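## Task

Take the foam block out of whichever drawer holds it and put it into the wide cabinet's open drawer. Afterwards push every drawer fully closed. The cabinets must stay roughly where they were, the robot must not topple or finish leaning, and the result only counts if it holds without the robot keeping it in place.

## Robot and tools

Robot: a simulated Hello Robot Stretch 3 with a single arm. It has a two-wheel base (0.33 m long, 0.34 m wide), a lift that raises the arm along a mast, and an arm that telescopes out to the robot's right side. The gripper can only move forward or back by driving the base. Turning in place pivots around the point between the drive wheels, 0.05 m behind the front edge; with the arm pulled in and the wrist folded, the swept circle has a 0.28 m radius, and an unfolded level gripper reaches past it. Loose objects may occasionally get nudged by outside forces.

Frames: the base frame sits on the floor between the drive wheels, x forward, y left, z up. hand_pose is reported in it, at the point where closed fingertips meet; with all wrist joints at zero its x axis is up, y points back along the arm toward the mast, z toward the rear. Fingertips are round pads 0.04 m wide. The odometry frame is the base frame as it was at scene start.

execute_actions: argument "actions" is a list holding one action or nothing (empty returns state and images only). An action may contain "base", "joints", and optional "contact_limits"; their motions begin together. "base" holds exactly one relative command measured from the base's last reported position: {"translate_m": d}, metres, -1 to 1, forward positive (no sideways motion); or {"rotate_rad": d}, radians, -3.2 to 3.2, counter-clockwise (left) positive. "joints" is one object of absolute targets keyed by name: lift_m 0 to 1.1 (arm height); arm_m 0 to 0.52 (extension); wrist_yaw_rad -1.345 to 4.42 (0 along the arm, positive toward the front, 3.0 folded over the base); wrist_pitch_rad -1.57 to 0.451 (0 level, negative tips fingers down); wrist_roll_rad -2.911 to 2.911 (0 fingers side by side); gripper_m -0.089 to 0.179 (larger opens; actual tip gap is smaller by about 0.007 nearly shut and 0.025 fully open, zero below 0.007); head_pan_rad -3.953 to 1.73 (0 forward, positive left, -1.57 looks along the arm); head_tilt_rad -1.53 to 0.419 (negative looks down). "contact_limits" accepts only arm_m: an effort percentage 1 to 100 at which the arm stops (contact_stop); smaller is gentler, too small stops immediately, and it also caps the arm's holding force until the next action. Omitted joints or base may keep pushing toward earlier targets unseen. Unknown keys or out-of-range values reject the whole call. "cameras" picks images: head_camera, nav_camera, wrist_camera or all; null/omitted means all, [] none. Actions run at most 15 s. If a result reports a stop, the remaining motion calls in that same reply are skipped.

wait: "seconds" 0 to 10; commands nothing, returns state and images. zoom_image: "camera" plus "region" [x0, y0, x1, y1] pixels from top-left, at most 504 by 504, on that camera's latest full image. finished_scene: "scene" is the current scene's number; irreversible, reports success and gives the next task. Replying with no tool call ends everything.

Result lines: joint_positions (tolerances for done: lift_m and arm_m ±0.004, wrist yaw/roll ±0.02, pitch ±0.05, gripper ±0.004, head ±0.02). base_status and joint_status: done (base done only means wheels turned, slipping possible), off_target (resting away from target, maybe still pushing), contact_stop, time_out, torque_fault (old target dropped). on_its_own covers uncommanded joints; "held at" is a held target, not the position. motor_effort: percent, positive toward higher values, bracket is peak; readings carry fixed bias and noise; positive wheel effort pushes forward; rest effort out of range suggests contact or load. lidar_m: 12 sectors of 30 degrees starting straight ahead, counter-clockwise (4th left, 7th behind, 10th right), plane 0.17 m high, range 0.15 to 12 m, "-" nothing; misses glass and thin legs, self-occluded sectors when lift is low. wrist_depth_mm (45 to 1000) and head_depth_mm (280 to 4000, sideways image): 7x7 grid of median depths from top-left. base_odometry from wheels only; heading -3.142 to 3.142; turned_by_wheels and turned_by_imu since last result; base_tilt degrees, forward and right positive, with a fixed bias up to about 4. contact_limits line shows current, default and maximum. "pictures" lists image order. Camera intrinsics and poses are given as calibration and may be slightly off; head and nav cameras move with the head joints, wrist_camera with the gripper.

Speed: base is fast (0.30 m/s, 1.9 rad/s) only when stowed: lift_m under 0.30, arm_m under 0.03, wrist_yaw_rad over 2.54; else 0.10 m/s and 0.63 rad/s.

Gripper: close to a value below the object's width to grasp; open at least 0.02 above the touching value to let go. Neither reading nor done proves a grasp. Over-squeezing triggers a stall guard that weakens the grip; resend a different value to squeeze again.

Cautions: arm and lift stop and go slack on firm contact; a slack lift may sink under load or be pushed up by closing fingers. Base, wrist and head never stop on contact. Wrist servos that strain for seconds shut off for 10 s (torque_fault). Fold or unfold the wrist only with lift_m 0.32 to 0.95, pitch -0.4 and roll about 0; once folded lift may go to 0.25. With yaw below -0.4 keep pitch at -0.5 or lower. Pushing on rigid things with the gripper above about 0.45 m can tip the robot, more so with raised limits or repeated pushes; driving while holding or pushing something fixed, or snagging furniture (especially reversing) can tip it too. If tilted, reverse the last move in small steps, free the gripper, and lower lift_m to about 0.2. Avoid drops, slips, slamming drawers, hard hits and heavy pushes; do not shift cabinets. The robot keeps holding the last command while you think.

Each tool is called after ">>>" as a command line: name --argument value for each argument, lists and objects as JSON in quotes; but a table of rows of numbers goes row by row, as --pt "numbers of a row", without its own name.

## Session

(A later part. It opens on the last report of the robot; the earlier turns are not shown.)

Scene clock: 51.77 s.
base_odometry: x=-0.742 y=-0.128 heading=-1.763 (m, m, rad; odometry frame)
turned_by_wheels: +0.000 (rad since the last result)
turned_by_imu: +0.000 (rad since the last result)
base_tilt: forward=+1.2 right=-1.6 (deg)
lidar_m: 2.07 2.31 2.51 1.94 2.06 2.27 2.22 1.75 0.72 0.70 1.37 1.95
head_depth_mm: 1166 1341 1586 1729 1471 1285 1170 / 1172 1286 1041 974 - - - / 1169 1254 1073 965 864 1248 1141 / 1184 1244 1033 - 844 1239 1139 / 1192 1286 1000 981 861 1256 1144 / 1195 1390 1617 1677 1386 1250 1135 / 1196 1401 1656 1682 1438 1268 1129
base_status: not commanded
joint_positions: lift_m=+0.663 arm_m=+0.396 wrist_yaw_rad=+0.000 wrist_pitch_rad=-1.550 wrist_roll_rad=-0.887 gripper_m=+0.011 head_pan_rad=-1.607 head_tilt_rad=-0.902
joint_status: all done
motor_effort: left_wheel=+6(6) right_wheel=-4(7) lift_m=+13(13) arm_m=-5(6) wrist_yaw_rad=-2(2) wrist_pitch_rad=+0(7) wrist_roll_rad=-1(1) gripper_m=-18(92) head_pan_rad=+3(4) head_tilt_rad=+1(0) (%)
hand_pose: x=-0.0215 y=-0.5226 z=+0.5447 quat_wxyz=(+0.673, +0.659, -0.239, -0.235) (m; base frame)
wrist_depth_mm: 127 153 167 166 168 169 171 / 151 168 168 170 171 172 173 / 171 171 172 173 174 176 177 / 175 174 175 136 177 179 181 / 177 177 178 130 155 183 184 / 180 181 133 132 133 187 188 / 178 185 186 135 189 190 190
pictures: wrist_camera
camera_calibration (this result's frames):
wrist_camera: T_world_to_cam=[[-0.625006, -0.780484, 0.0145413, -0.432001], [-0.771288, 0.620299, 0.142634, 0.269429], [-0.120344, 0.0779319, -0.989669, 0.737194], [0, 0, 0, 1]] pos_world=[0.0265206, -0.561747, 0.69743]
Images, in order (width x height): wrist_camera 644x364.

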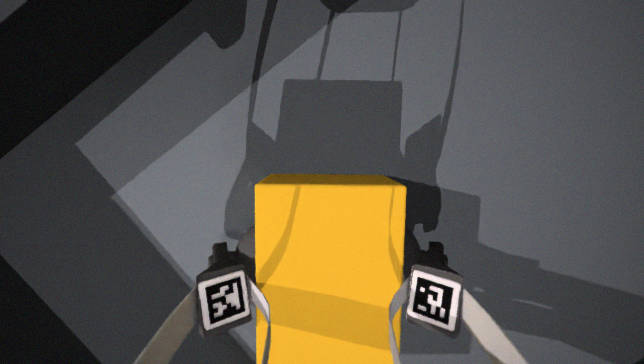

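>>> execute_actions --actions '[{"joints": {"lift_m": 0.80}}]' --cameras '["head_camera", "wrist_camera"]'

Scene clock: 54.00 s.
base_odometry: x=-0.742 y=-0.128 heading=-1.763 (m, m, rad; odometry frame)
turned_by_wheels: +0.000 (rad since the last result)
turned_by_imu: +0.000 (rad since the last result)
base_tilt: forward=+1.1 right=-1.6 (deg)
lidar_m: 2.06 2.31 2.53 1.94 2.06 2.27 2.22 1.76 0.72 0.70 1.37 1.95
head_depth_mm: 1162 1344 1583 1755 - - - / 1173 1311 - 985 868 1267 1145 / 1177 1273 955 1002 863 1242 1143 / 1175 1278 - 759 860 1236 1140 / 1182 1290 1025 981 857 1259 1137 / 1188 1373 1609 1686 1399 1254 1141 / 1198 1391 1656 1676 1451 1277 1128
base_status: not commanded
joint_positions: lift_m=+0.799 arm_m=+0.396 wrist_yaw_rad=+0.000 wrist_pitch_rad=-1.549 wrist_roll_rad=-0.887 gripper_m=+0.011 head_pan_rad=-1.607 head_tilt_rad=-0.902
joint_status: all done
motor_effort: left_wheel=+6(6) right_wheel=-4(5) lift_m=+47(51) arm_m=-5(5) wrist_yaw_rad=-2(2) wrist_pitch_rad=+0(0) wrist_roll_rad=-1(2) gripper_m=-18(18) head_pan_rad=+3(4) head_tilt_rad=+1(0) (%)
hand_pose: x=-0.0215 y=-0.5228 z=+0.6813 quat_wxyz=(+0.673, +0.659, -0.239, -0.235) (m; base frame)
wrist_depth_mm: 785 785 793 295 304 300 183 / 791 779 297 305 307 310 188 / 786 281 308 309 313 312 312 / 247 309 315 136 318 318 321 / 219 289 315 130 227 327 322 / 857 247 132 133 133 327 299 / 863 218 288 135 337 303 917
pictures: head_camera (sideways: a quarter turn clockwise sets it upright), wrist_camera
camera_calibration (this result's frames):
head_camera: T_world_to_cam=[[-0.0355401, 0.759829, -0.649151, 0.860462], [0.999297, 0.0192368, -0.0321935, 0.0409642], [-0.0119739, -0.649839, -0.759978, 0.946783], [0, 0, 0, 1]] pos_world=[0.000982266, -0.039336, 1.27942]
wrist_camera: T_world_to_cam=[[-0.625006, -0.780472, 0.0151961, -0.434594], [-0.771288, 0.620418, 0.142113, 0.250504], [-0.120344, 0.0771012, -0.989734, 0.871951], [0, 0, 0, 1]] pos_world=[0.0265207, -0.561834, 0.834003]
Images, in order (width x height): head_camera 896x504, wrist_camera 644x364.

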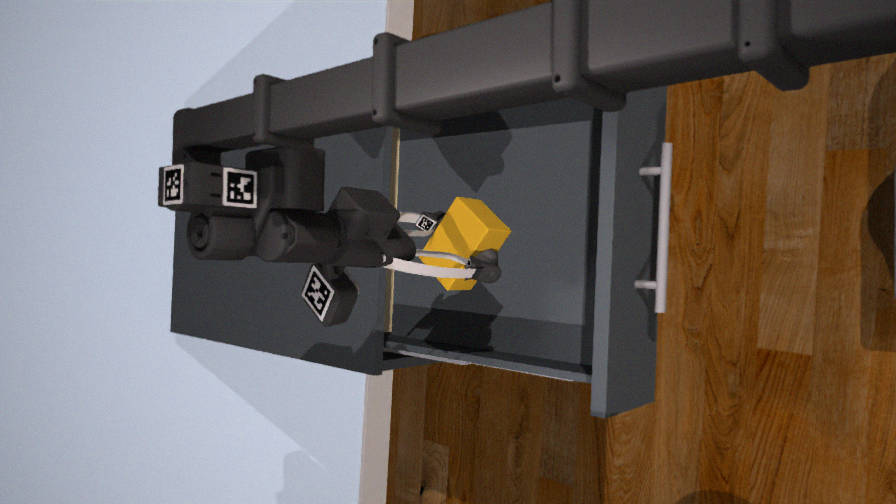

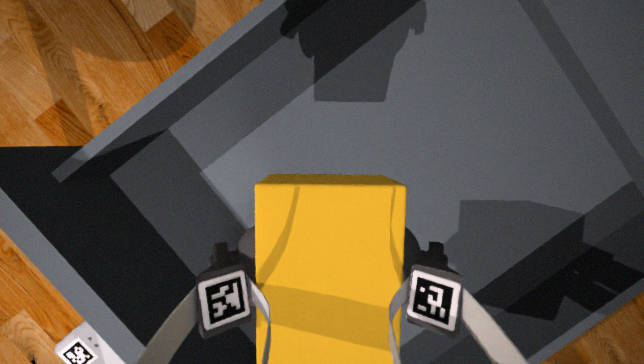

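>>> execute_actions --actions '[{"joints": {"arm_m": 0.0, "wrist_roll_rad": 0.0, "wrist_pitch_rad": -0.4, "wrist_yaw_rad": 1.5, "lift_m": 0.81}}]' --cameras '["wrist_camera"]'

>>> execute_actions --actions '[{"joints": {"wrist_yaw_rad": 2.75, "lift_m": 0.37, "head_tilt_rad": -1.15}}]' --cameras '["head_camera", "wrist_camera"]'

Scene clock: 59.13 s.
base_odometry: x=-0.742 y=-0.128 heading=-1.763 (m, m, rad; odometry frame)
turned_by_wheels: +0.000 (rad since the last result)
turned_by_imu: +0.000 (rad since the last result)
base_tilt: forward=+1.1 right=-1.6 (deg)
lidar_m: 2.07 2.31 2.52 1.93 2.06 2.27 2.22 1.76 0.72 0.70 1.37 1.95
head_depth_mm: 1170 1342 1588 1718 1510 - - / 1171 1288 1014 985 872 - 1149 / 1173 1255 1008 1012 894 - 1131 / 1179 1246 1003 1002 877 - 1122 / 1186 1286 1000 981 860 1299 1120 / 1190 1384 1616 1687 1391 - 1101 / 1201 1394 1649 1686 1454 1293 1134
base_status: not commanded
joint_positions: lift_m=+0.809 arm_m=+0.003 wrist_yaw_rad=+1.499 wrist_pitch_rad=-0.423 wrist_roll_rad=-0.003 gripper_m=+0.011 head_pan_rad=-1.607 head_tilt_rad=-0.902
joint_status: all done
joint sent to its limit — the command would take arm_m past its lower limit, so that joint was sent only as far as its limit.
motor_effort: left_wheel=+6(5) right_wheel=-3(4) lift_m=+47(47) arm_m=-5(7) wrist_yaw_rad=+0(3) wrist_pitch_rad=+13(13) wrist_roll_rad=+1(2) gripper_m=-17(18) head_pan_rad=+4(3) head_tilt_rad=+0(1) (%)
hand_pose: x=+0.2019 y=-0.1642 z=+0.8209 quat_wxyz=(+0.608, +0.579, -0.404, +0.363) (m; base frame)
wrist_depth_mm: - - - - - - - / - - - - - - - / - - - - - - - / - - - 137 - - - / - - - 130 - - - / - - 133 133 133 - - / - - 973 135 962 - -
pictures: wrist_camera
camera_calibration (this result's frames):
wrist_camera: T_world_to_cam=[[-0.0658538, -0.997778, 0.0101388, -0.161624], [-0.546006, 0.0275283, -0.837329, 0.841673], [0.835189, -0.0606772, -0.546605, 0.430098], [0, 0, 0, 1]] pos_world=[0.0897013, -0.158337, 0.94149]
Images, in order (width x height): wrist_camera 644x364.

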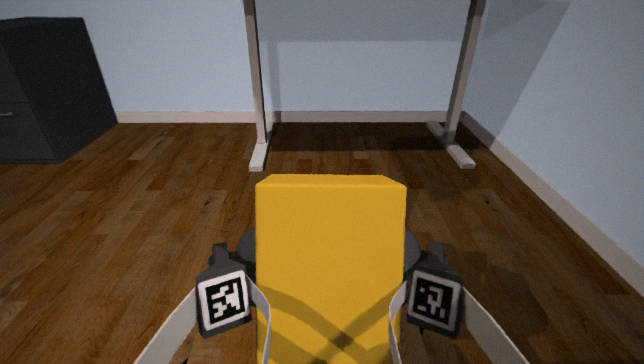

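Scene clock: 63.97 s.
base_odometry: x=-0.742 y=-0.128 heading=-1.763 (m, m, rad; odometry frame)
turned_by_wheels: +0.000 (rad since the last result)
turned_by_imu: +0.000 (rad since the last result)
base_tilt: forward=+1.1 right=-1.6 (deg)
lidar_m: 2.07 2.31 2.51 1.94 2.06 2.27 2.22 1.76 0.72 0.70 1.37 1.95
head_depth_mm: 1313 1545 1617 1433 1322 1221 1149 / 1008 918 929 828 1321 1224 - / 1003 913 942 861 1325 - - / 1001 914 941 861 1330 - - / 995 905 924 836 1321 1201 1109 / 1359 1646 1595 1398 1308 1197 1115 / 1366 1654 1598 1436 1312 1203 1107
base_status: not commanded
joint_positions: lift_m=+0.371 arm_m=+0.003 wrist_yaw_rad=+2.747 wrist_pitch_rad=-0.421 wrist_roll_rad=-0.003 gripper_m=+0.011 head_pan_rad=-1.607 head_tilt_rad=-1.136
joint_status: all done
motor_effort: left_wheel=+5(6) right_wheel=-3(3) lift_m=+13(40) arm_m=-5(6) wrist_yaw_rad=+2(1) wrist_pitch_rad=+12(13) wrist_roll_rad=+1(1) gripper_m=-18(18) head_pan_rad=+3(4) head_tilt_rad=-5(16) (%)
hand_pose: x=+0.0648 y=+0.0588 z=+0.3826 quat_wxyz=(+0.281, +0.706, +0.010, +0.650) (m; base frame)
wrist_depth_mm: - - - - - - - / - - - - - - - / - - - - - - - / - 963 960 137 989 933 - / - 778 736 130 421 783 768 / - 630 132 132 134 636 628 / 524 - 523 135 518 545 538
pictures: head_camera (sideways: a quarter turn clockwise sets it upright), wrist_camera
camera_calibration (this result's frames):
head_camera: T_world_to_cam=[[-0.0308814, 0.889392, -0.456101, 0.608936], [0.999511, 0.0251958, -0.0185427, 0.0231833], [-0.00499985, -0.456451, -0.889735, 1.11542], [0, 0, 0, 1]] pos_world=[0.00120976, -0.0330335, 1.27059]
wrist_camera: T_world_to_cam=[[0.925465, -0.378704, 0.00986989, -0.0442132], [-0.198959, -0.508051, -0.838033, 0.402964], [0.322381, 0.773607, -0.54553, 0.302324], [0, 0, 0, 1]] pos_world=[0.0236276, -0.0458974, 0.503061]
Images, in order (width x height): head_camera 896x504, wrist_camera 644x364.

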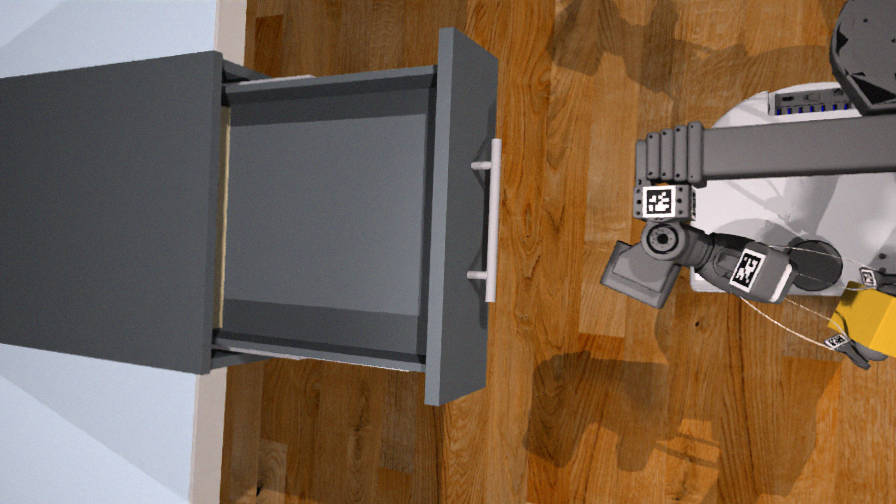

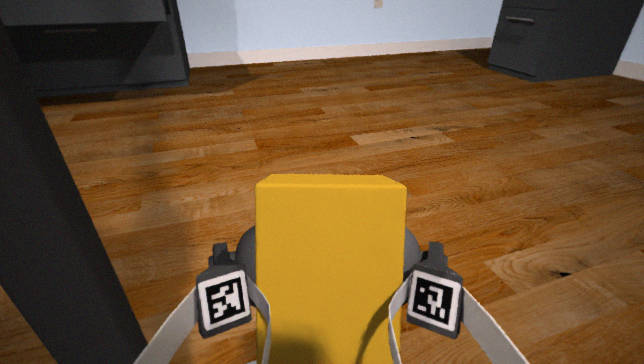

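>>> execute_actions --actions '[{"joints": {"lift_m": 0.42, "arm_m": 0.09, "wrist_yaw_rad": 2.85}}]' --cameras '["head_camera"]'

Scene clock: 67.47 s.
base_odometry: x=-0.742 y=-0.128 heading=-1.763 (m, m, rad; odometry frame)
turned_by_wheels: +0.000 (rad since the last result)
turned_by_imu: +0.000 (rad since the last result)
base_tilt: forward=+1.1 right=-1.7 (deg)
lidar_m: 2.07 2.31 2.52 1.94 2.06 2.27 2.21 1.76 0.72 0.70 1.37 1.95
head_depth_mm: 1316 1545 1610 1434 1307 1209 1137 / 1007 912 931 827 1319 1228 - / 998 914 938 861 1298 - - / 1001 910 941 857 1359 - - / 997 909 922 834 1312 1211 1079 / 1353 1649 1591 1399 1303 1198 1110 / 1369 1660 1595 1434 1303 1204 1115
base_status: not commanded
joint_positions: lift_m=+0.419 arm_m=+0.090 wrist_yaw_rad=+2.848 wrist_pitch_rad=-0.421 wrist_roll_rad=-0.003 gripper_m=+0.011 head_pan_rad=-1.607 head_tilt_rad=-1.136
joint_status: all done
motor_effort: left_wheel=+6(5) right_wheel=-4(3) lift_m=+47(49) arm_m=+6(5) wrist_yaw_rad=+2(1) wrist_pitch_rad=+12(12) wrist_roll_rad=+1(1) gripper_m=-18(18) head_pan_rad=+3(3) head_tilt_rad=-5(5) (%)
hand_pose: x=+0.0437 y=-0.0201 z=+0.4313 quat_wxyz=(+0.248, +0.705, +0.045, +0.664) (m; base frame)
wrist_depth_mm: - - - - - - - / - - - - - - - / - - - - - - - / - - - 137 - - - / 844 852 854 130 460 830 853 / 711 703 - 133 133 705 726 / 598 590 - 135 571 616 593
pictures: head_camera (sideways: a quarter turn clockwise sets it upright)
camera_calibration (this result's frames):
head_camera: T_world_to_cam=[[-0.0308788, 0.889459, -0.455971, 0.608766], [0.999511, 0.0251983, -0.0185337, 0.0231716], [-0.00499526, -0.45632, -0.889801, 1.1155], [0, 0, 0, 1]] pos_world=[0.00120992, -0.0330289, 1.27059]
Images, in order (width x height): head_camera 896x504.

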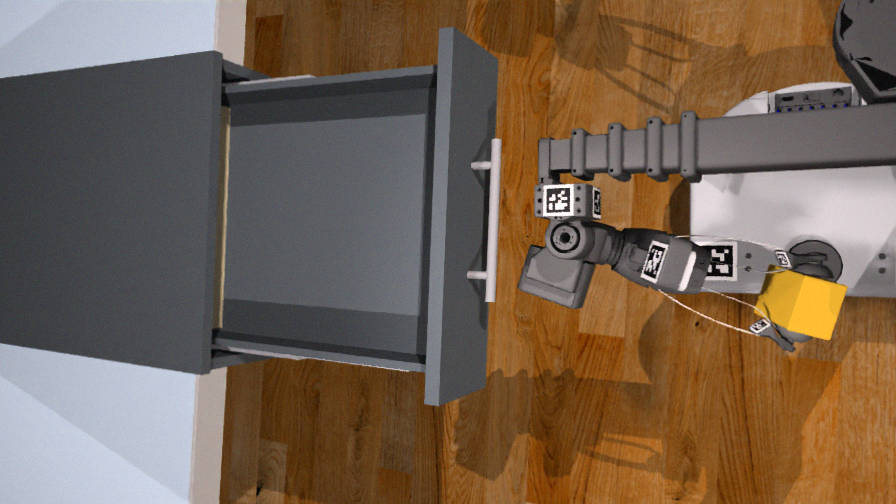

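>>> execute_actions --actions '[{"base": {"translate_m": -0.05}, "joints": {"wrist_yaw_rad": 3.0, "arm_m": 0.11}}]' --cameras '["head_camera"]'

Scene clock: 69.53 s.
base_odometry: x=-0.733 y=-0.079 heading=-1.763 (m, m, rad; odometry frame)
turned_by_wheels: +0.000 (rad since the last result)
turned_by_imu: +0.000 (rad since the last result)
base_tilt: forward=+1.1 right=-1.6 (deg)
lidar_m: 2.12 2.35 2.52 1.94 2.06 2.22 2.17 1.75 0.72 0.70 0.73 1.95
head_depth_mm: 1312 1586 1615 1452 1321 1213 1143 / 1045 932 1566 846 1327 1226 - / 1000 914 942 858 1286 1242 - / 999 908 940 860 - - 709 / 998 907 941 831 1307 1213 1104 / 1284 934 963 836 1306 1205 1109 / 1357 1661 1587 1431 1313 1207 1115
base_status: done
joint_positions: lift_m=+0.419 arm_m=+0.110 wrist_yaw_rad=+2.998 wrist_pitch_rad=-0.421 wrist_roll_rad=-0.003 gripper_m=+0.011 head_pan_rad=-1.607 head_tilt_rad=-1.136
joint_status: all done
motor_effort: left_wheel=+4(8) right_wheel=-3(8) lift_m=+47(47) arm_m=+6(7) wrist_yaw_rad=+1(4) wrist_pitch_rad=+12(12) wrist_roll_rad=+1(1) gripper_m=-18(18) head_pan_rad=+4(3) head_tilt_rad=-5(5) (%)
hand_pose: x=+0.0109 y=-0.0328 z=+0.4313 quat_wxyz=(+0.197, +0.699, +0.098, +0.680) (m; base frame)
wrist_depth_mm: - - - - - - - / - - - - - - - / - - - - - - - / - - - 137 - - - / 829 830 131 131 454 848 844 / 694 703 133 132 133 712 711 / 604 604 - 135 560 603 592
pictures: head_camera (sideways: a quarter turn clockwise sets it upright)
camera_calibration (this result's frames):
head_camera: T_world_to_cam=[[-0.0309951, 0.889455, -0.455971, 0.608766], [0.999507, 0.025329, -0.0185337, 0.0231716], [-0.00493558, -0.456321, -0.889802, 1.1155], [0, 0, 0, 1]] pos_world=[0.00121424, -0.0330295, 1.27059]
Images, in order (width x height): head_camera 896x504.

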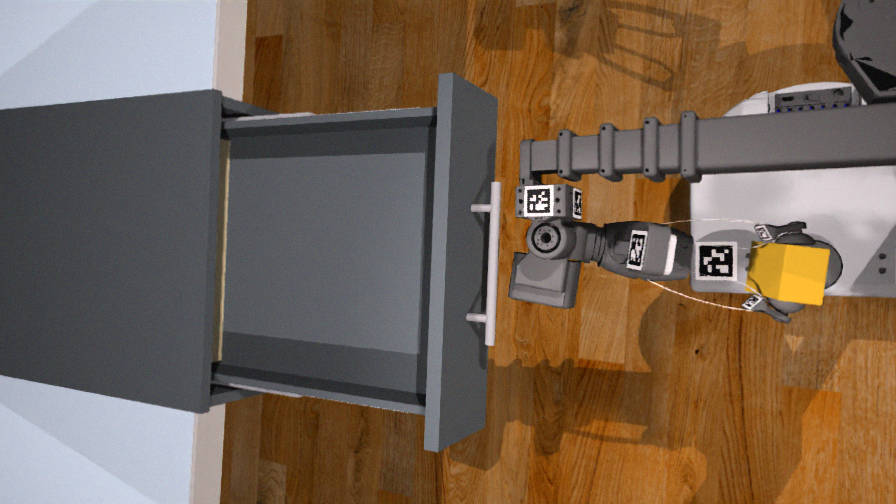

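>>> execute_actions --actions '[{"joints": {"arm_m": 0.42}, "contact_limits": {"arm_m": 15}}]' --cameras '["head_camera"]'

Scene clock: 73.20 s.
base_odometry: x=-0.733 y=-0.079 heading=-1.763 (m, m, rad; odometry frame)
turned_by_wheels: +0.000 (rad since the last result)
turned_by_imu: +0.000 (rad since the last result)
base_tilt: forward=+1.1 right=-1.6 (deg)
lidar_m: 2.12 2.34 2.51 1.94 2.06 2.22 2.17 1.75 0.72 0.70 0.73 1.94
head_depth_mm: 1309 1592 1597 1460 1332 1216 1145 / 1044 916 1567 1452 1323 1223 - / 1000 894 1069 1403 1313 1230 - / 998 893 936 1404 1291 1239 - / 996 881 1084 1389 1311 1205 1113 / 1290 904 1541 1446 1316 1200 1115 / 1359 1661 1593 1431 1306 1200 1111
base_status: not commanded
joint_positions: lift_m=+0.419 arm_m=+0.420 wrist_yaw_rad=+3.003 wrist_pitch_rad=-0.421 wrist_roll_rad=-0.002 gripper_m=+0.011 head_pan_rad=-1.607 head_tilt_rad=-1.136
joint_status: all done
motor_effort: left_wheel=+4(5) right_wheel=-1(3) lift_m=+47(47) arm_m=+7(8) wrist_yaw_rad=-5(7) wrist_pitch_rad=+12(12) wrist_roll_rad=+1(1) gripper_m=-18(18) head_pan_rad=+4(3) head_tilt_rad=-5(5) (%)
contact_limits: arm_m 15 (drawing in: default 30, maximum 50; extending or still: default 42, maximum 68)
hand_pose: x=+0.0097 y=-0.3426 z=+0.4313 quat_wxyz=(+0.195, +0.699, +0.100, +0.681) (m; base frame)
wrist_depth_mm: - - - - - - - / - - - - - - - / - - - - - - - / - - - 137 - - - / 866 845 130 130 461 853 840 / 694 702 - 133 133 692 713 / 602 598 - 135 573 597 597
pictures: head_camera (sideways: a quarter turn clockwise sets it upright)
camera_calibration (this result's frames):
head_camera: T_world_to_cam=[[-0.0310297, 0.889714, -0.455462, 0.608104], [0.999506, 0.025389, -0.0184986, 0.023126], [-0.00489475, -0.455812, -0.890063, 1.11584], [0, 0, 0, 1]] pos_world=[0.00121651, -0.0330119, 1.27057]
Images, in order (width x height): head_camera 896x504.

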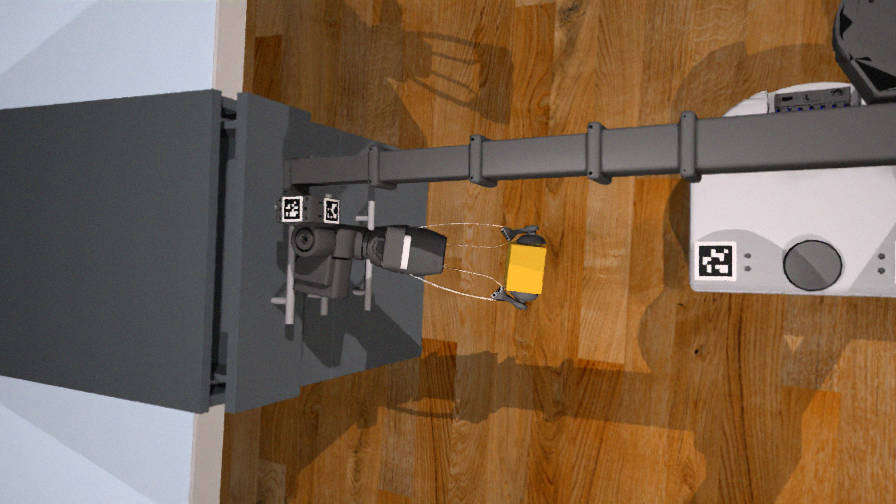

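>>> execute_actions --actions '[{"joints": {"arm_m": 0.475}, "contact_limits": {"arm_m": 13}}]' --cameras '["head_camera"]'

Scene clock: 74.60 s.
base_odometry: x=-0.733 y=-0.079 heading=-1.763 (m, m, rad; odometry frame)
turned_by_wheels: +0.000 (rad since the last result)
turned_by_imu: +0.000 (rad since the last result)
base_tilt: forward=+1.1 right=-1.5 (deg)
lidar_m: 2.12 2.34 2.52 1.94 2.06 2.22 2.16 1.75 0.72 0.70 0.73 1.94
head_depth_mm: 1307 1584 1598 1456 1325 1215 1146 / 1041 917 1554 1447 1315 1225 - / 999 900 1095 1408 1306 - - / 1000 903 1128 1427 1309 1233 - / 995 908 1090 1394 1302 1205 1112 / 1283 922 1541 1435 1313 1199 1116 / 1366 1646 1586 1428 1308 1198 1108
base_status: not commanded
joint_positions: lift_m=+0.419 arm_m=+0.463 wrist_yaw_rad=+3.011 wrist_pitch_rad=-0.421 wrist_roll_rad=-0.002 gripper_m=+0.011 head_pan_rad=-1.607 head_tilt_rad=-1.137
joint_status: arm_m contact_stop (moved +0.044 of +0.055)
on_its_own: arm_m is slack since a contact_stop, until your next command for it (your +0.475 is given up); wrist_yaw_rad is at rest, and its effort (-14) is outside its rest range (-12 to +12)
motor_effort: left_wheel=+4(5) right_wheel=-1(5) lift_m=+47(47) arm_m=+0(13) wrist_yaw_rad=-14(19) wrist_pitch_rad=+12(12) wrist_roll_rad=+0(1) gripper_m=-18(18) head_pan_rad=+3(4) head_tilt_rad=-5(5) (%)
contact_limits: arm_m 13 (drawing in: default 30, maximum 50; extending or still: default 42, maximum 68)
hand_pose: x=+0.0080 y=-0.3862 z=+0.4313 quat_wxyz=(+0.193, +0.699, +0.103, +0.681) (m; base frame)
wrist_depth_mm: - - - - - - - / - - - - - - - / - - - - - - - / - - - 137 - - - / 845 849 130 130 457 864 883 / 709 699 - 132 133 695 713 / 593 587 - 135 566 595 601
pictures: head_camera (sideways: a quarter turn clockwise sets it upright)
camera_calibration (this result's frames):
head_camera: T_world_to_cam=[[-0.0310822, 0.889927, -0.455042, 0.607557], [0.999505, 0.0254653, -0.0184697, 0.0230883], [-0.00484888, -0.455391, -0.890278, 1.11612], [0, 0, 0, 1]] pos_world=[0.00121927, -0.0329974, 1.27055]
Images, in order (width x height): head_camera 896x504.

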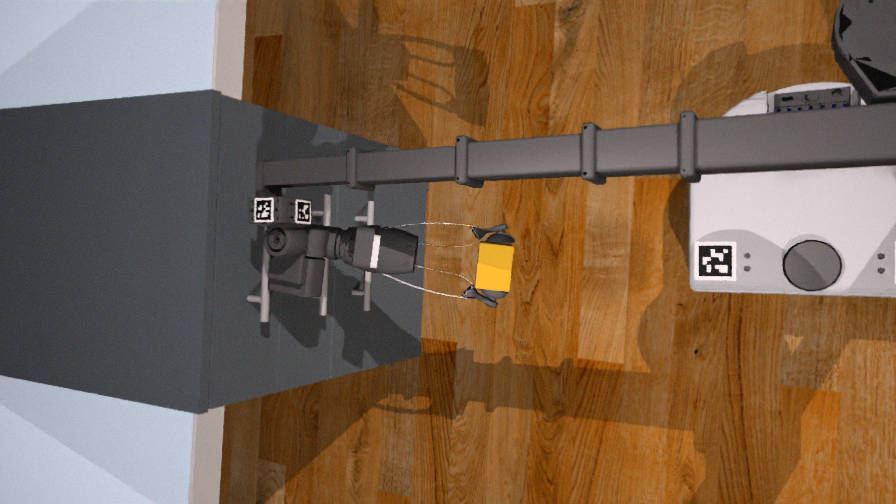

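>>> execute_actions --actions '[{"joints": {"arm_m": 0.33, "head_tilt_rad": -0.95}}]' --cameras '["head_camera"]'

>>> zoom_image --camera "head_camera" --region '[250, 100, 600, 450]'

Scene clock: 79.07 s.
base_odometry: x=-0.733 y=-0.079 heading=-1.763 (m, m, rad; odometry frame)
turned_by_wheels: +0.000 (rad since the last result)
turned_by_imu: +0.000 (rad since the last result)
base_tilt: forward=+1.2 right=-1.6 (deg)
lidar_m: 2.12 2.35 2.51 1.94 2.07 2.22 2.17 1.76 0.72 0.70 0.73 1.95
head_depth_mm: 1183 1369 1661 1646 1430 1267 1140 / 1183 1355 1527 1606 1430 1269 1139 / 1194 1143 954 1061 1391 1239 1150 / 1195 1139 960 1059 1367 1258 1158 / 1211 1137 963 1106 1368 1254 1131 / 1215 1386 988 1556 1405 1252 1124 / 1223 1425 1716 1611 1407 1250 1127
base_status: not commanded
joint_positions: lift_m=+0.419 arm_m=+0.330 wrist_yaw_rad=+3.002 wrist_pitch_rad=-0.421 wrist_roll_rad=-0.002 gripper_m=+0.011 head_pan_rad=-1.607 head_tilt_rad=-0.952
joint_status: all done
motor_effort: left_wheel=+5(4) right_wheel=-3(3) lift_m=+47(47) arm_m=-6(11) wrist_yaw_rad=-4(15) wrist_pitch_rad=+12(12) wrist_roll_rad=+1(1) gripper_m=-18(18) head_pan_rad=+3(3) head_tilt_rad=+1(11) (%)
hand_pose: x=+0.0098 y=-0.2535 z=+0.4313 quat_wxyz=(+0.196, +0.699, +0.100, +0.681) (m; base frame)
wrist_depth_mm: - - - - - - - / - - - - - - - / - - - - - - - / - - - 137 - - - / 833 865 130 130 458 853 840 / 706 706 - 133 133 703 691 / 588 - - 135 564 594 612
pictures: head_camera (sideways: a quarter turn clockwise sets it upright)
camera_calibration (this result's frames):
head_camera: T_world_to_cam=[[-0.0346176, 0.791074, -0.61074, 0.810408], [0.999346, 0.0210226, -0.0294144, 0.0373439], [-0.0104297, -0.611359, -0.791285, 0.987481], [0, 0, 0, 1]] pos_world=[0.00103405, -0.0381731, 1.27743]
Images, in order (width x height): head_camera 896x504.

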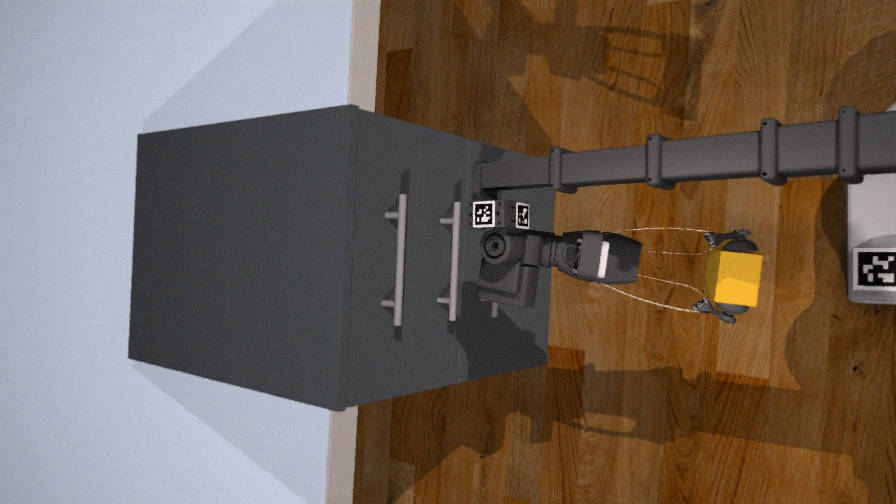

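Region (250, 100, 600, 450) of head_camera's 896x504 image, scaled by 1.440, with more detail than that image has.

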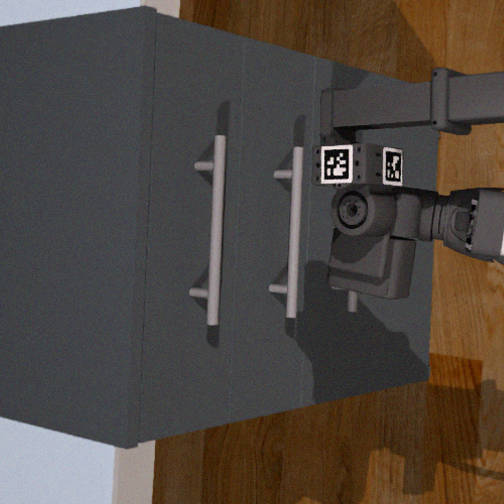

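>>> zoom_image --camera "head_camera" --region '[320, 330, 480, 430]'

>>> zoom_image --camera "head_camera" --region '[330, 90, 490, 190]'

Region (320, 330, 480, 430) of head_camera's 896x504 image, scaled by 3.150, with more detail than that image has; it fills the top 315 rows of this view, and the rest is white.

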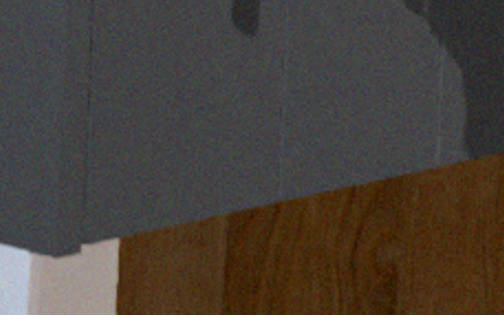

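Region (330, 90, 490, 190) of head_camera's 896x504 image, scaled by 3.150, with more detail than that image has; it fills the top 315 rows of this view, and the rest is white.

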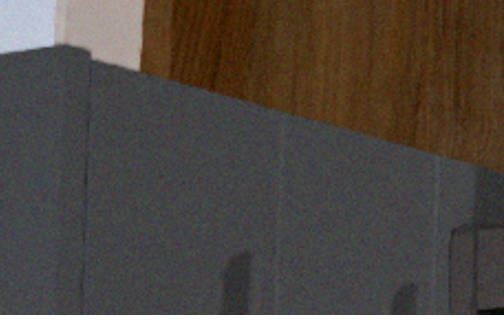

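>>> execute_actions --actions '[{"base": {"rotate_rad": 1.908}, "joints": {"arm_m": 0.005, "lift_m": 0.285, "head_pan_rad": 0.0, "head_tilt_rad": -0.6}}]' --cameras '["head_camera", "wrist_camera"]'

Scene clock: 83.27 s.
base_odometry: x=-0.733 y=-0.079 heading=+0.145 (m, m, rad; odometry frame)
turned_by_wheels: +1.908 (rad since the last result)
turned_by_imu: +1.897 (rad since the last result)
base_tilt: forward=+1.1 right=-1.6 (deg)
lidar_m: 1.96 2.36 2.16 2.18 1.42 0.70 0.70 1.62 2.12 2.35 2.36 1.94
head_depth_mm: 2081 1780 1846 2188 1903 1534 1291 / 2150 1853 1806 2188 1881 1516 1285 / 2208 1921 1791 2257 1881 1527 1278 / 2316 2005 1863 2334 1871 1516 1279 / 2445 2663 1949 2398 1874 1517 1270 / 2543 2805 3038 2389 1844 1499 1261 / 2633 2967 3151 2356 1854 1500 1264
base_status: done
joint_positions: lift_m=+0.286 arm_m=+0.005 wrist_yaw_rad=+3.002 wrist_pitch_rad=-0.421 wrist_roll_rad=-0.002 gripper_m=+0.011 head_pan_rad=-0.007 head_tilt_rad=-0.605
joint_status: all done
motor_effort: left_wheel=-3(12) right_wheel=+4(8) lift_m=+13(43) arm_m=-6(7) wrist_yaw_rad=-3(4) wrist_pitch_rad=+12(12) wrist_roll_rad=+1(1) gripper_m=-18(18) head_pan_rad=+4(46) head_tilt_rad=+2(18) (%)
hand_pose: x=+0.0099 y=+0.0715 z=+0.2977 quat_wxyz=(+0.196, +0.699, +0.100, +0.681) (m; base frame)
wrist_depth_mm: - - - - - - - / - - - - - - - / - - - - - - - / 805 790 809 137 806 785 822 / 640 647 131 130 360 645 629 / 524 533 - 132 133 530 534 / 467 - - 135 425 446 449
pictures: head_camera (sideways: a quarter turn clockwise sets it upright), wrist_camera
camera_calibration (this result's frames):
head_camera: T_world_to_cam=[[-0.535599, -0.0591301, -0.8424, 1.11539], [-0.036397, 0.998235, -0.0469273, 0.0664791], [0.843688, 0.00552663, -0.536805, 0.651269], [0, 0, 0, 1]] pos_world=[0.0503535, -0.00400792, 1.29233]
wrist_camera: T_world_to_cam=[[0.990985, -0.133624, 0.00961796, -0.00591746], [-0.064887, -0.541546, -0.838163, 0.328427], [0.117207, 0.829983, -0.545335, 0.261776], [0, 0, 0, 1]] pos_world=[-0.00350724, -0.040202, 0.418087]
Images, in order (width x height): head_camera 896x504, wrist_camera 644x364.

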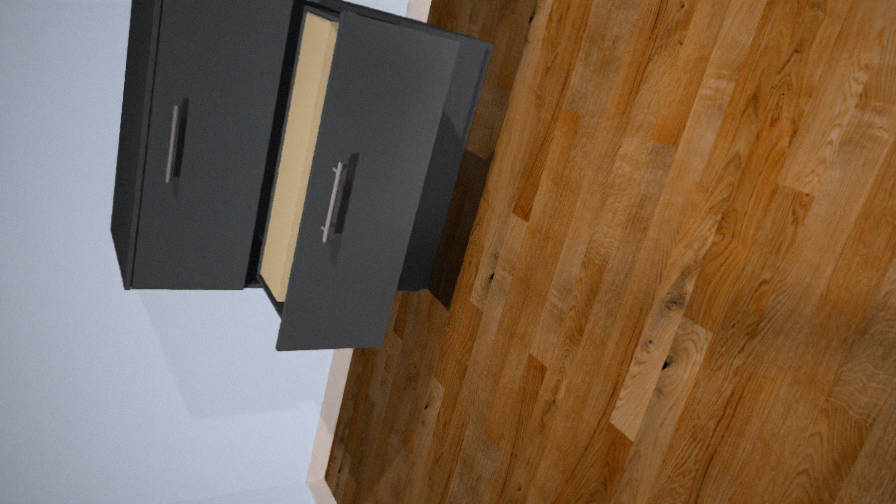

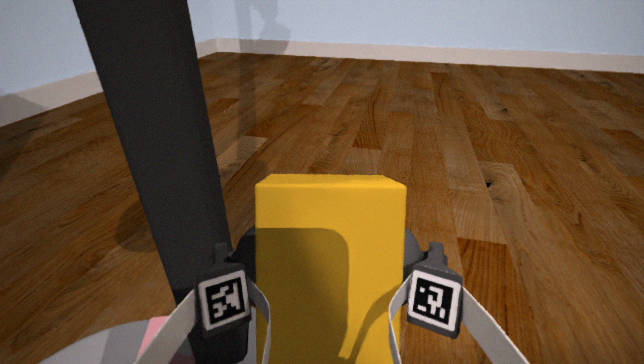

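>>> execute_actions --actions '[{"base": {"translate_m": 1.0}, "joints": {"head_tilt_rad": -0.9}}]' --cameras '["head_camera"]'

Scene clock: 88.60 s.
base_odometry: x=+0.257 y=+0.066 heading=+0.145 (m, m, rad; odometry frame)
turned_by_wheels: +0.000 (rad since the last result)
turned_by_imu: +0.007 (rad since the last result)
base_tilt: forward=+1.2 right=-1.6 (deg)
lidar_m: 1.04 1.93 1.80 1.81 2.26 1.64 1.63 2.78 2.57 2.31 1.67 1.03
head_depth_mm: 874 999 1059 885 1022 1304 1154 / 921 1046 1085 900 1395 1297 1146 / 961 1101 1108 963 1450 1291 1148 / 1009 1160 1123 1038 1467 1288 1148 / 1517 1762 1114 1126 1466 1280 1148 / 1668 1949 1056 1622 1461 1282 1140 / 1751 2060 2027 1692 1457 1273 1135
base_status: done
joint_positions: lift_m=+0.286 arm_m=+0.005 wrist_yaw_rad=+3.002 wrist_pitch_rad=-0.421 wrist_roll_rad=-0.002 gripper_m=+0.011 head_pan_rad=-0.007 head_tilt_rad=-0.889
joint_status: all done
motor_effort: left_wheel=-2(9) right_wheel=+4(10) lift_m=+13(13) arm_m=-5(6) wrist_yaw_rad=-3(4) wrist_pitch_rad=+12(12) wrist_roll_rad=+1(0) gripper_m=-17(18) head_pan_rad=+3(4) head_tilt_rad=-4(19) (%)
hand_pose: x=+0.0100 y=+0.0715 z=+0.2977 quat_wxyz=(+0.196, +0.699, +0.100, +0.680) (m; base frame)
wrist_depth_mm: - - - - - - - / - - - - - - - / - - - - - - - / 799 797 793 136 764 801 816 / 635 636 131 130 363 639 642 / 519 531 - 133 133 533 521 / 455 - - 135 426 453 456
pictures: head_camera (sideways: a quarter turn clockwise sets it upright)
camera_calibration (this result's frames):
head_camera: T_world_to_cam=[[-0.75022, -0.0577537, -0.658661, 0.877213], [-0.0479784, 0.998307, -0.0328873, 0.0482564], [0.659445, 0.00692879, -0.751721, 0.93195], [0, 0, 0, 1]] pos_world=[0.0458487, -0.00396964, 1.27994]
Images, in order (width x height): head_camera 896x504.

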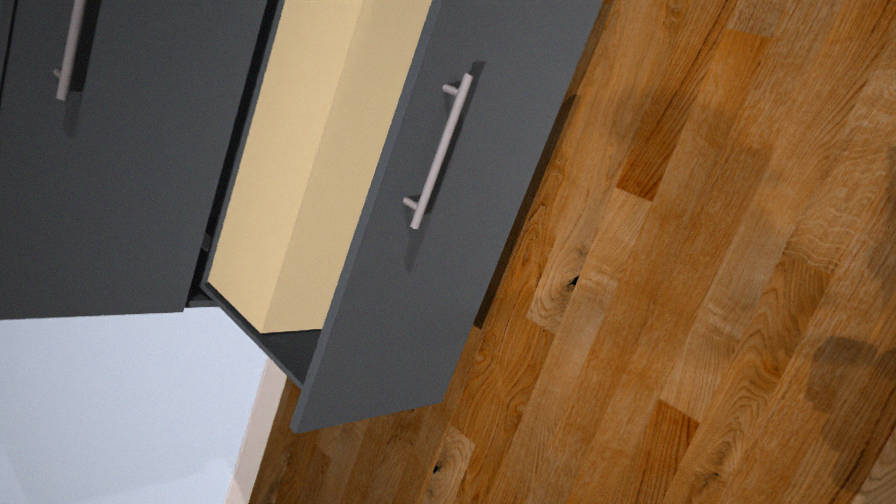

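>>> execute_actions --actions '[{"base": {"translate_m": 0.346}, "joints": {"lift_m": 0.66, "head_pan_rad": -0.6, "head_tilt_rad": -1.0}}]' --cameras '[]'

>>> execute_actions --actions '[{"base": {"rotate_rad": 1.185}, "joints": {"lift_m": 0.87, "wrist_yaw_rad": 1.4, "head_pan_rad": -1.57, "head_tilt_rad": -1.0}}]' --cameras '["head_camera", "wrist_camera"]'

Scene clock: 94.43 s.
base_odometry: x=+0.599 y=+0.115 heading=+0.145 (m, m, rad; odometry frame)
turned_by_wheels: +0.000 (rad since the last result)
turned_by_imu: +0.002 (rad since the last result)
base_tilt: forward=+1.2 right=-1.6 (deg)
lidar_m: 0.72 1.54 1.64 1.68 2.10 2.54 1.97 3.19 2.39 2.02 0.76 0.71
head_depth_mm: 682 812 915 926 833 1266 - / 672 796 914 976 802 1254 1121 / 661 782 909 948 767 1248 1142 / 643 768 886 923 730 1243 1128 / 641 755 881 896 721 1228 1115 / 626 743 878 876 723 1222 1120 / 620 731 874 857 740 1201 1124
base_status: done
joint_positions: lift_m=+0.659 arm_m=+0.005 wrist_yaw_rad=+3.002 wrist_pitch_rad=-0.421 wrist_roll_rad=-0.002 gripper_m=+0.011 head_pan_rad=-0.593 head_tilt_rad=-0.988
joint_status: all done
motor_effort: left_wheel=-2(13) right_wheel=+3(11) lift_m=+47(49) arm_m=-6(6) wrist_yaw_rad=-3(3) wrist_pitch_rad=+12(12) wrist_roll_rad=+0(1) gripper_m=-18(18) head_pan_rad=-2(35) head_tilt_rad=-4(12) (%)
hand_pose: x=+0.0100 y=+0.0715 z=+0.6714 quat_wxyz=(+0.196, +0.699, +0.099, +0.681) (m; base frame)
wrist_depth_mm: - - - - - - - / - - - - - - - / - - - - - - - / - - - 137 - - - / - - 131 130 - - - / - 996 - 132 134 - 981 / 842 848 - 135 818 847 810
pictures: none
No camera images: the call's "cameras" was empty. Leave "cameras" out to get every camera's image.

Scene clock: 97.30 s.
base_odometry: x=+0.599 y=+0.115 heading=+1.329 (m, m, rad; odometry frame)
turned_by_wheels: +1.185 (rad since the last result)
turned_by_imu: +1.178 (rad since the last result)
base_tilt: forward=+1.2 right=-1.6 (deg)
lidar_m: 1.64 1.73 2.36 1.97 2.01 2.80 2.40 1.74 0.74 0.71 0.75 1.71
head_depth_mm: 638 747 895 857 - 1234 1135 / 637 752 889 853 - 1241 1144 / 638 760 889 868 - 1222 1157 / 638 767 887 917 703 1227 1155 / 655 773 898 932 675 1211 1123 / 663 780 899 937 - 1215 1116 / 666 785 897 954 672 1222 1119
base_status: done
joint_positions: lift_m=+0.869 arm_m=+0.005 wrist_yaw_rad=+1.402 wrist_pitch_rad=-0.420 wrist_roll_rad=-0.002 gripper_m=+0.011 head_pan_rad=-1.563 head_tilt_rad=-0.988
joint_status: all done
motor_effort: left_wheel=-3(9) right_wheel=+4(7) lift_m=+47(49) arm_m=-5(5) wrist_yaw_rad=-4(4) wrist_pitch_rad=+12(12) wrist_roll_rad=+1(1) gripper_m=-18(18) head_pan_rad=-4(43) head_tilt_rad=-4(3) (%)
hand_pose: x=+0.1996 y=-0.1880 z=+0.8815 quat_wxyz=(+0.624, +0.558, -0.432, +0.334) (m; base frame)
wrist_depth_mm: - - - - - - - / - - - - - - - / - - - - - - - / - - - 137 - - - / - - - 130 297 - - / - - 132 133 134 529 470 / - - - 135 423 552 434
pictures: head_camera (sideways: a quarter turn clockwise sets it upright), wrist_camera
camera_calibration (this result's frames):
head_camera: T_world_to_cam=[[-0.0692171, 0.810567, -0.581541, 0.772578], [0.997474, 0.0655733, -0.0273252, 0.034634], [0.0159847, -0.581963, -0.813058, 1.01563], [0, 0, 0, 1]] pos_world=[0.00269465, -0.0374388, 1.276]
wrist_camera: T_world_to_cam=[[-0.162091, -0.986729, 0.00962197, -0.164437], [-0.538752, 0.0803234, -0.838626, 0.901388], [0.826724, -0.141117, -0.544622, 0.44849], [0, 0, 0, 1]] pos_world=[0.0881941, -0.171368, 1.00177]
Images, in order (width x height): head_camera 896x504, wrist_camera 644x364.

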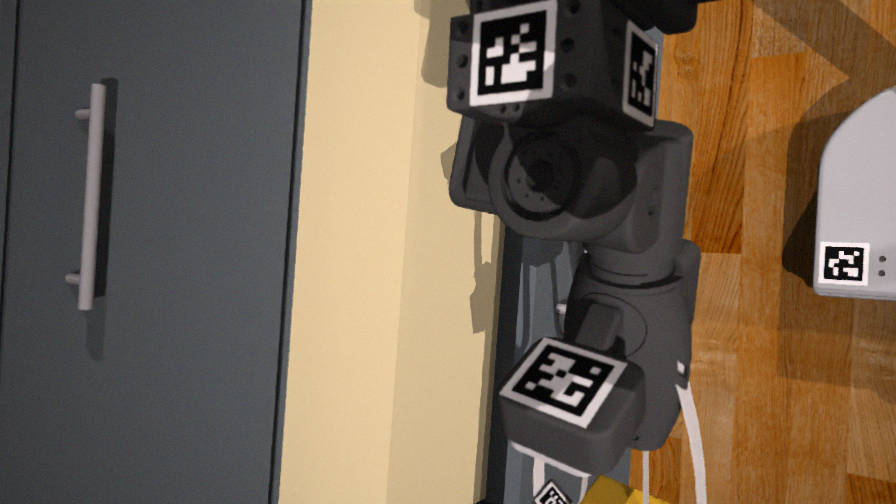

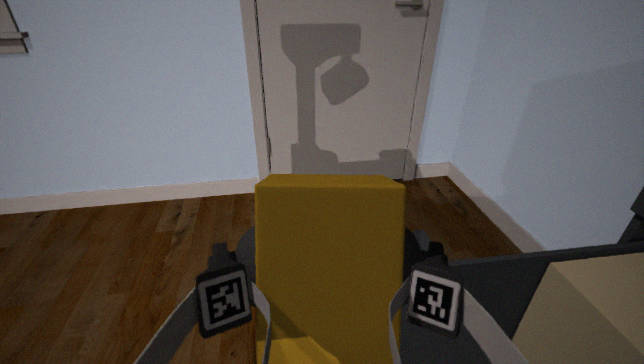

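>>> execute_actions --actions '[{"joints": {"wrist_yaw_rad": 0.0, "wrist_pitch_rad": -1.55, "arm_m": 0.39, "head_tilt_rad": -0.95}}]' --cameras '["head_camera", "wrist_camera"]'

Scene clock: 103.10 s.
base_odometry: x=+0.599 y=+0.115 heading=+1.329 (m, m, rad; odometry frame)
turned_by_wheels: +0.000 (rad since the last result)
turned_by_imu: +0.000 (rad since the last result)
base_tilt: forward=+1.1 right=-1.6 (deg)
lidar_m: 1.64 1.72 2.36 1.97 2.01 2.80 2.40 1.73 0.74 0.71 0.75 1.71
head_depth_mm: 634 - - 868 734 1202 1139 / 643 771 884 881 759 1209 1141 / 631 - 912 871 739 1216 1146 / 638 739 875 876 721 1217 1155 / 644 753 895 879 732 1220 1129 / 652 761 893 889 745 1239 1127 / 655 769 905 905 760 1231 1123
base_status: not commanded
joint_positions: lift_m=+0.869 arm_m=+0.390 wrist_yaw_rad=+0.001 wrist_pitch_rad=-1.545 wrist_roll_rad=-0.002 gripper_m=+0.011 head_pan_rad=-1.563 head_tilt_rad=-0.952
joint_status: all done
motor_effort: left_wheel=-3(3) right_wheel=+4(4) lift_m=+47(47) arm_m=+6(7) wrist_yaw_rad=-2(6) wrist_pitch_rad=-2(10) wrist_roll_rad=+1(1) gripper_m=-18(18) head_pan_rad=-3(3) head_tilt_rad=+0(4) (%)
hand_pose: x=-0.0216 y=-0.5170 z=+0.7512 quat_wxyz=(+0.507, +0.494, -0.505, -0.493) (m; base frame)
wrist_depth_mm: 262 265 262 262 263 262 262 / 267 268 268 269 267 265 264 / 271 269 272 271 270 269 271 / 497 525 525 136 522 525 475 / 510 537 538 130 330 526 498 / 463 484 132 133 134 534 473 / 351 353 336 135 330 378 374
pictures: head_camera (sideways: a quarter turn clockwise sets it upright), wrist_camera
camera_calibration (this result's frames):
head_camera: T_world_to_cam=[[-0.0688808, 0.788756, -0.610835, 0.810742], [0.997495, 0.0643249, -0.0294213, 0.0373642], [0.0160857, -0.611332, -0.791211, 0.987223], [0, 0, 0, 1]] pos_world=[0.00269379, -0.0383598, 1.27743]
wrist_camera: T_world_to_cam=[[-0.999941, -0.0108119, -0.000447788, -0.0296591], [-0.0107783, 0.991451, 0.130035, 0.454169], [-0.000961963, 0.130032, -0.991509, 0.971985], [0, 0, 0, 1]] pos_world=[-0.0238271, -0.576996, 0.904661]
Images, in order (width x height): head_camera 896x504, wrist_camera 644x364.

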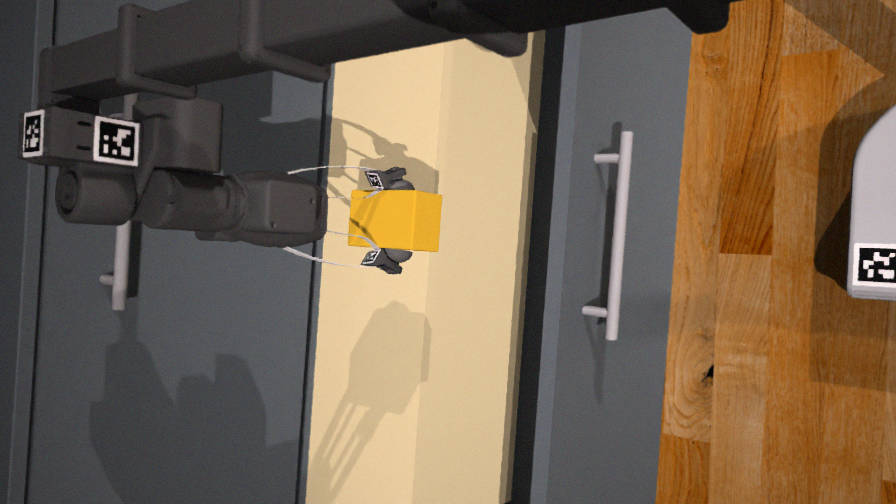

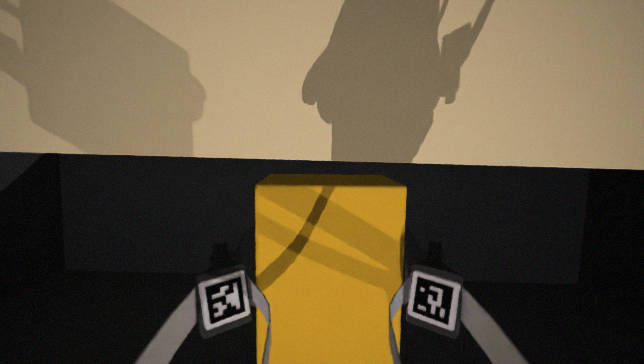

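>>> execute_actions --actions '[{"joints": {"arm_m": 0.323, "lift_m": 0.80}}]' --cameras '["head_camera", "wrist_camera"]'

Scene clock: 105.73 s.
base_odometry: x=+0.599 y=+0.115 heading=+1.329 (m, m, rad; odometry frame)
turned_by_wheels: +0.000 (rad since the last result)
turned_by_imu: +0.000 (rad since the last result)
base_tilt: forward=+1.1 right=-1.6 (deg)
lidar_m: 1.64 1.73 2.36 1.97 2.00 2.81 2.39 1.74 0.74 0.71 0.74 1.71
head_depth_mm: 641 728 856 - - - 1121 / 643 703 903 882 765 1215 1136 / 638 708 - 861 735 1223 1148 / 640 745 896 846 713 1217 1156 / 646 752 894 884 734 1217 1132 / 650 760 890 894 744 1229 1120 / 656 767 912 906 756 1230 1122
base_status: not commanded
joint_positions: lift_m=+0.801 arm_m=+0.323 wrist_yaw_rad=+0.001 wrist_pitch_rad=-1.546 wrist_roll_rad=-0.002 gripper_m=+0.011 head_pan_rad=-1.563 head_tilt_rad=-0.952
joint_status: all done
motor_effort: left_wheel=-3(4) right_wheel=+4(4) lift_m=+13(41) arm_m=-5(4) wrist_yaw_rad=-2(2) wrist_pitch_rad=-2(2) wrist_roll_rad=+1(1) gripper_m=-18(18) head_pan_rad=-3(3) head_tilt_rad=+0(0) (%)
hand_pose: x=-0.0216 y=-0.4507 z=+0.6826 quat_wxyz=(+0.507, +0.494, -0.505, -0.493) (m; base frame)
wrist_depth_mm: 198 196 197 198 197 197 196 / 295 284 273 264 253 245 237 / 448 442 450 441 445 441 446 / 453 454 454 137 457 455 458 / 452 458 461 130 296 462 457 / 324 328 133 132 133 358 364 / 238 241 232 135 226 256 259
pictures: head_camera (sideways: a quarter turn clockwise sets it upright), wrist_camera
camera_calibration (this result's frames):
head_camera: T_world_to_cam=[[-0.0688806, 0.788728, -0.610871, 0.810788], [0.997495, 0.0643236, -0.0294239, 0.0373674], [0.016086, -0.611367, -0.791184, 0.987188], [0, 0, 0, 1]] pos_world=[0.0026938, -0.0383609, 1.27743]
wrist_camera: T_world_to_cam=[[-0.999941, -0.0108121, -0.000450598, -0.0289712], [-0.0107786, 0.991414, 0.130313, 0.397149], [-0.000962227, 0.13031, -0.991473, 0.895463], [0, 0, 0, 1]] pos_world=[-0.0238271, -0.510741, 0.83606]
Images, in order (width x height): head_camera 896x504, wrist_camera 644x364.

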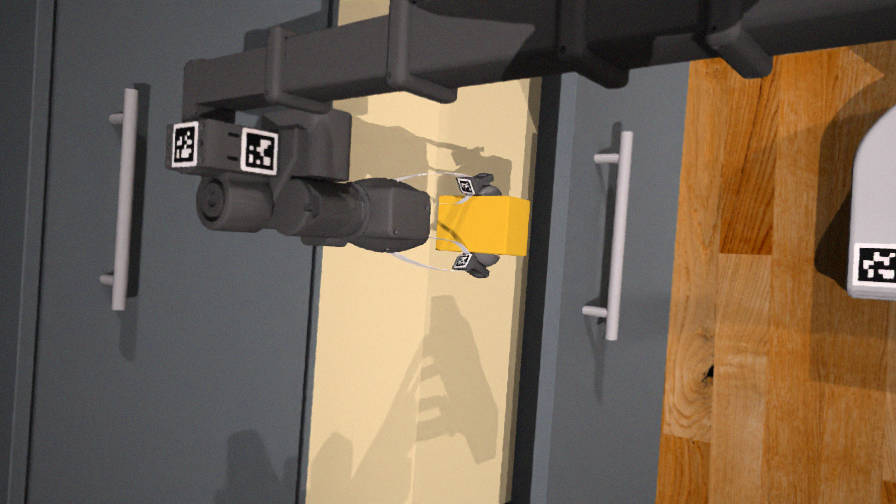

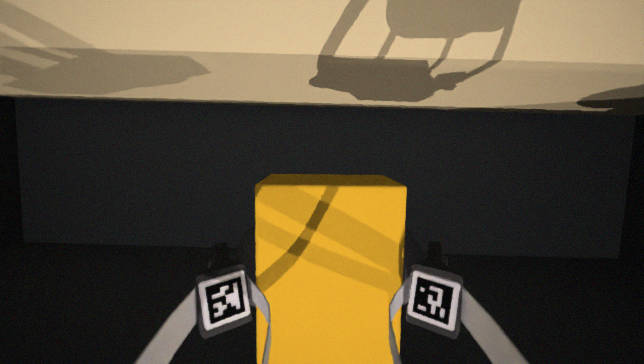

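>>> zoom_image --camera "head_camera" --region '[480, 40, 700, 260]'

Region (480, 40, 700, 260) of head_camera's 896x504 image, scaled by 2.291, with more detail than that image has.

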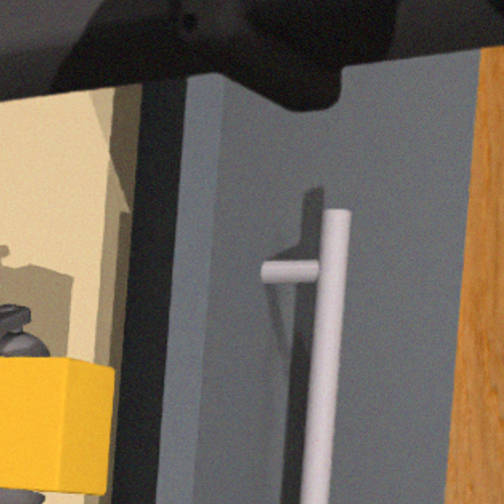

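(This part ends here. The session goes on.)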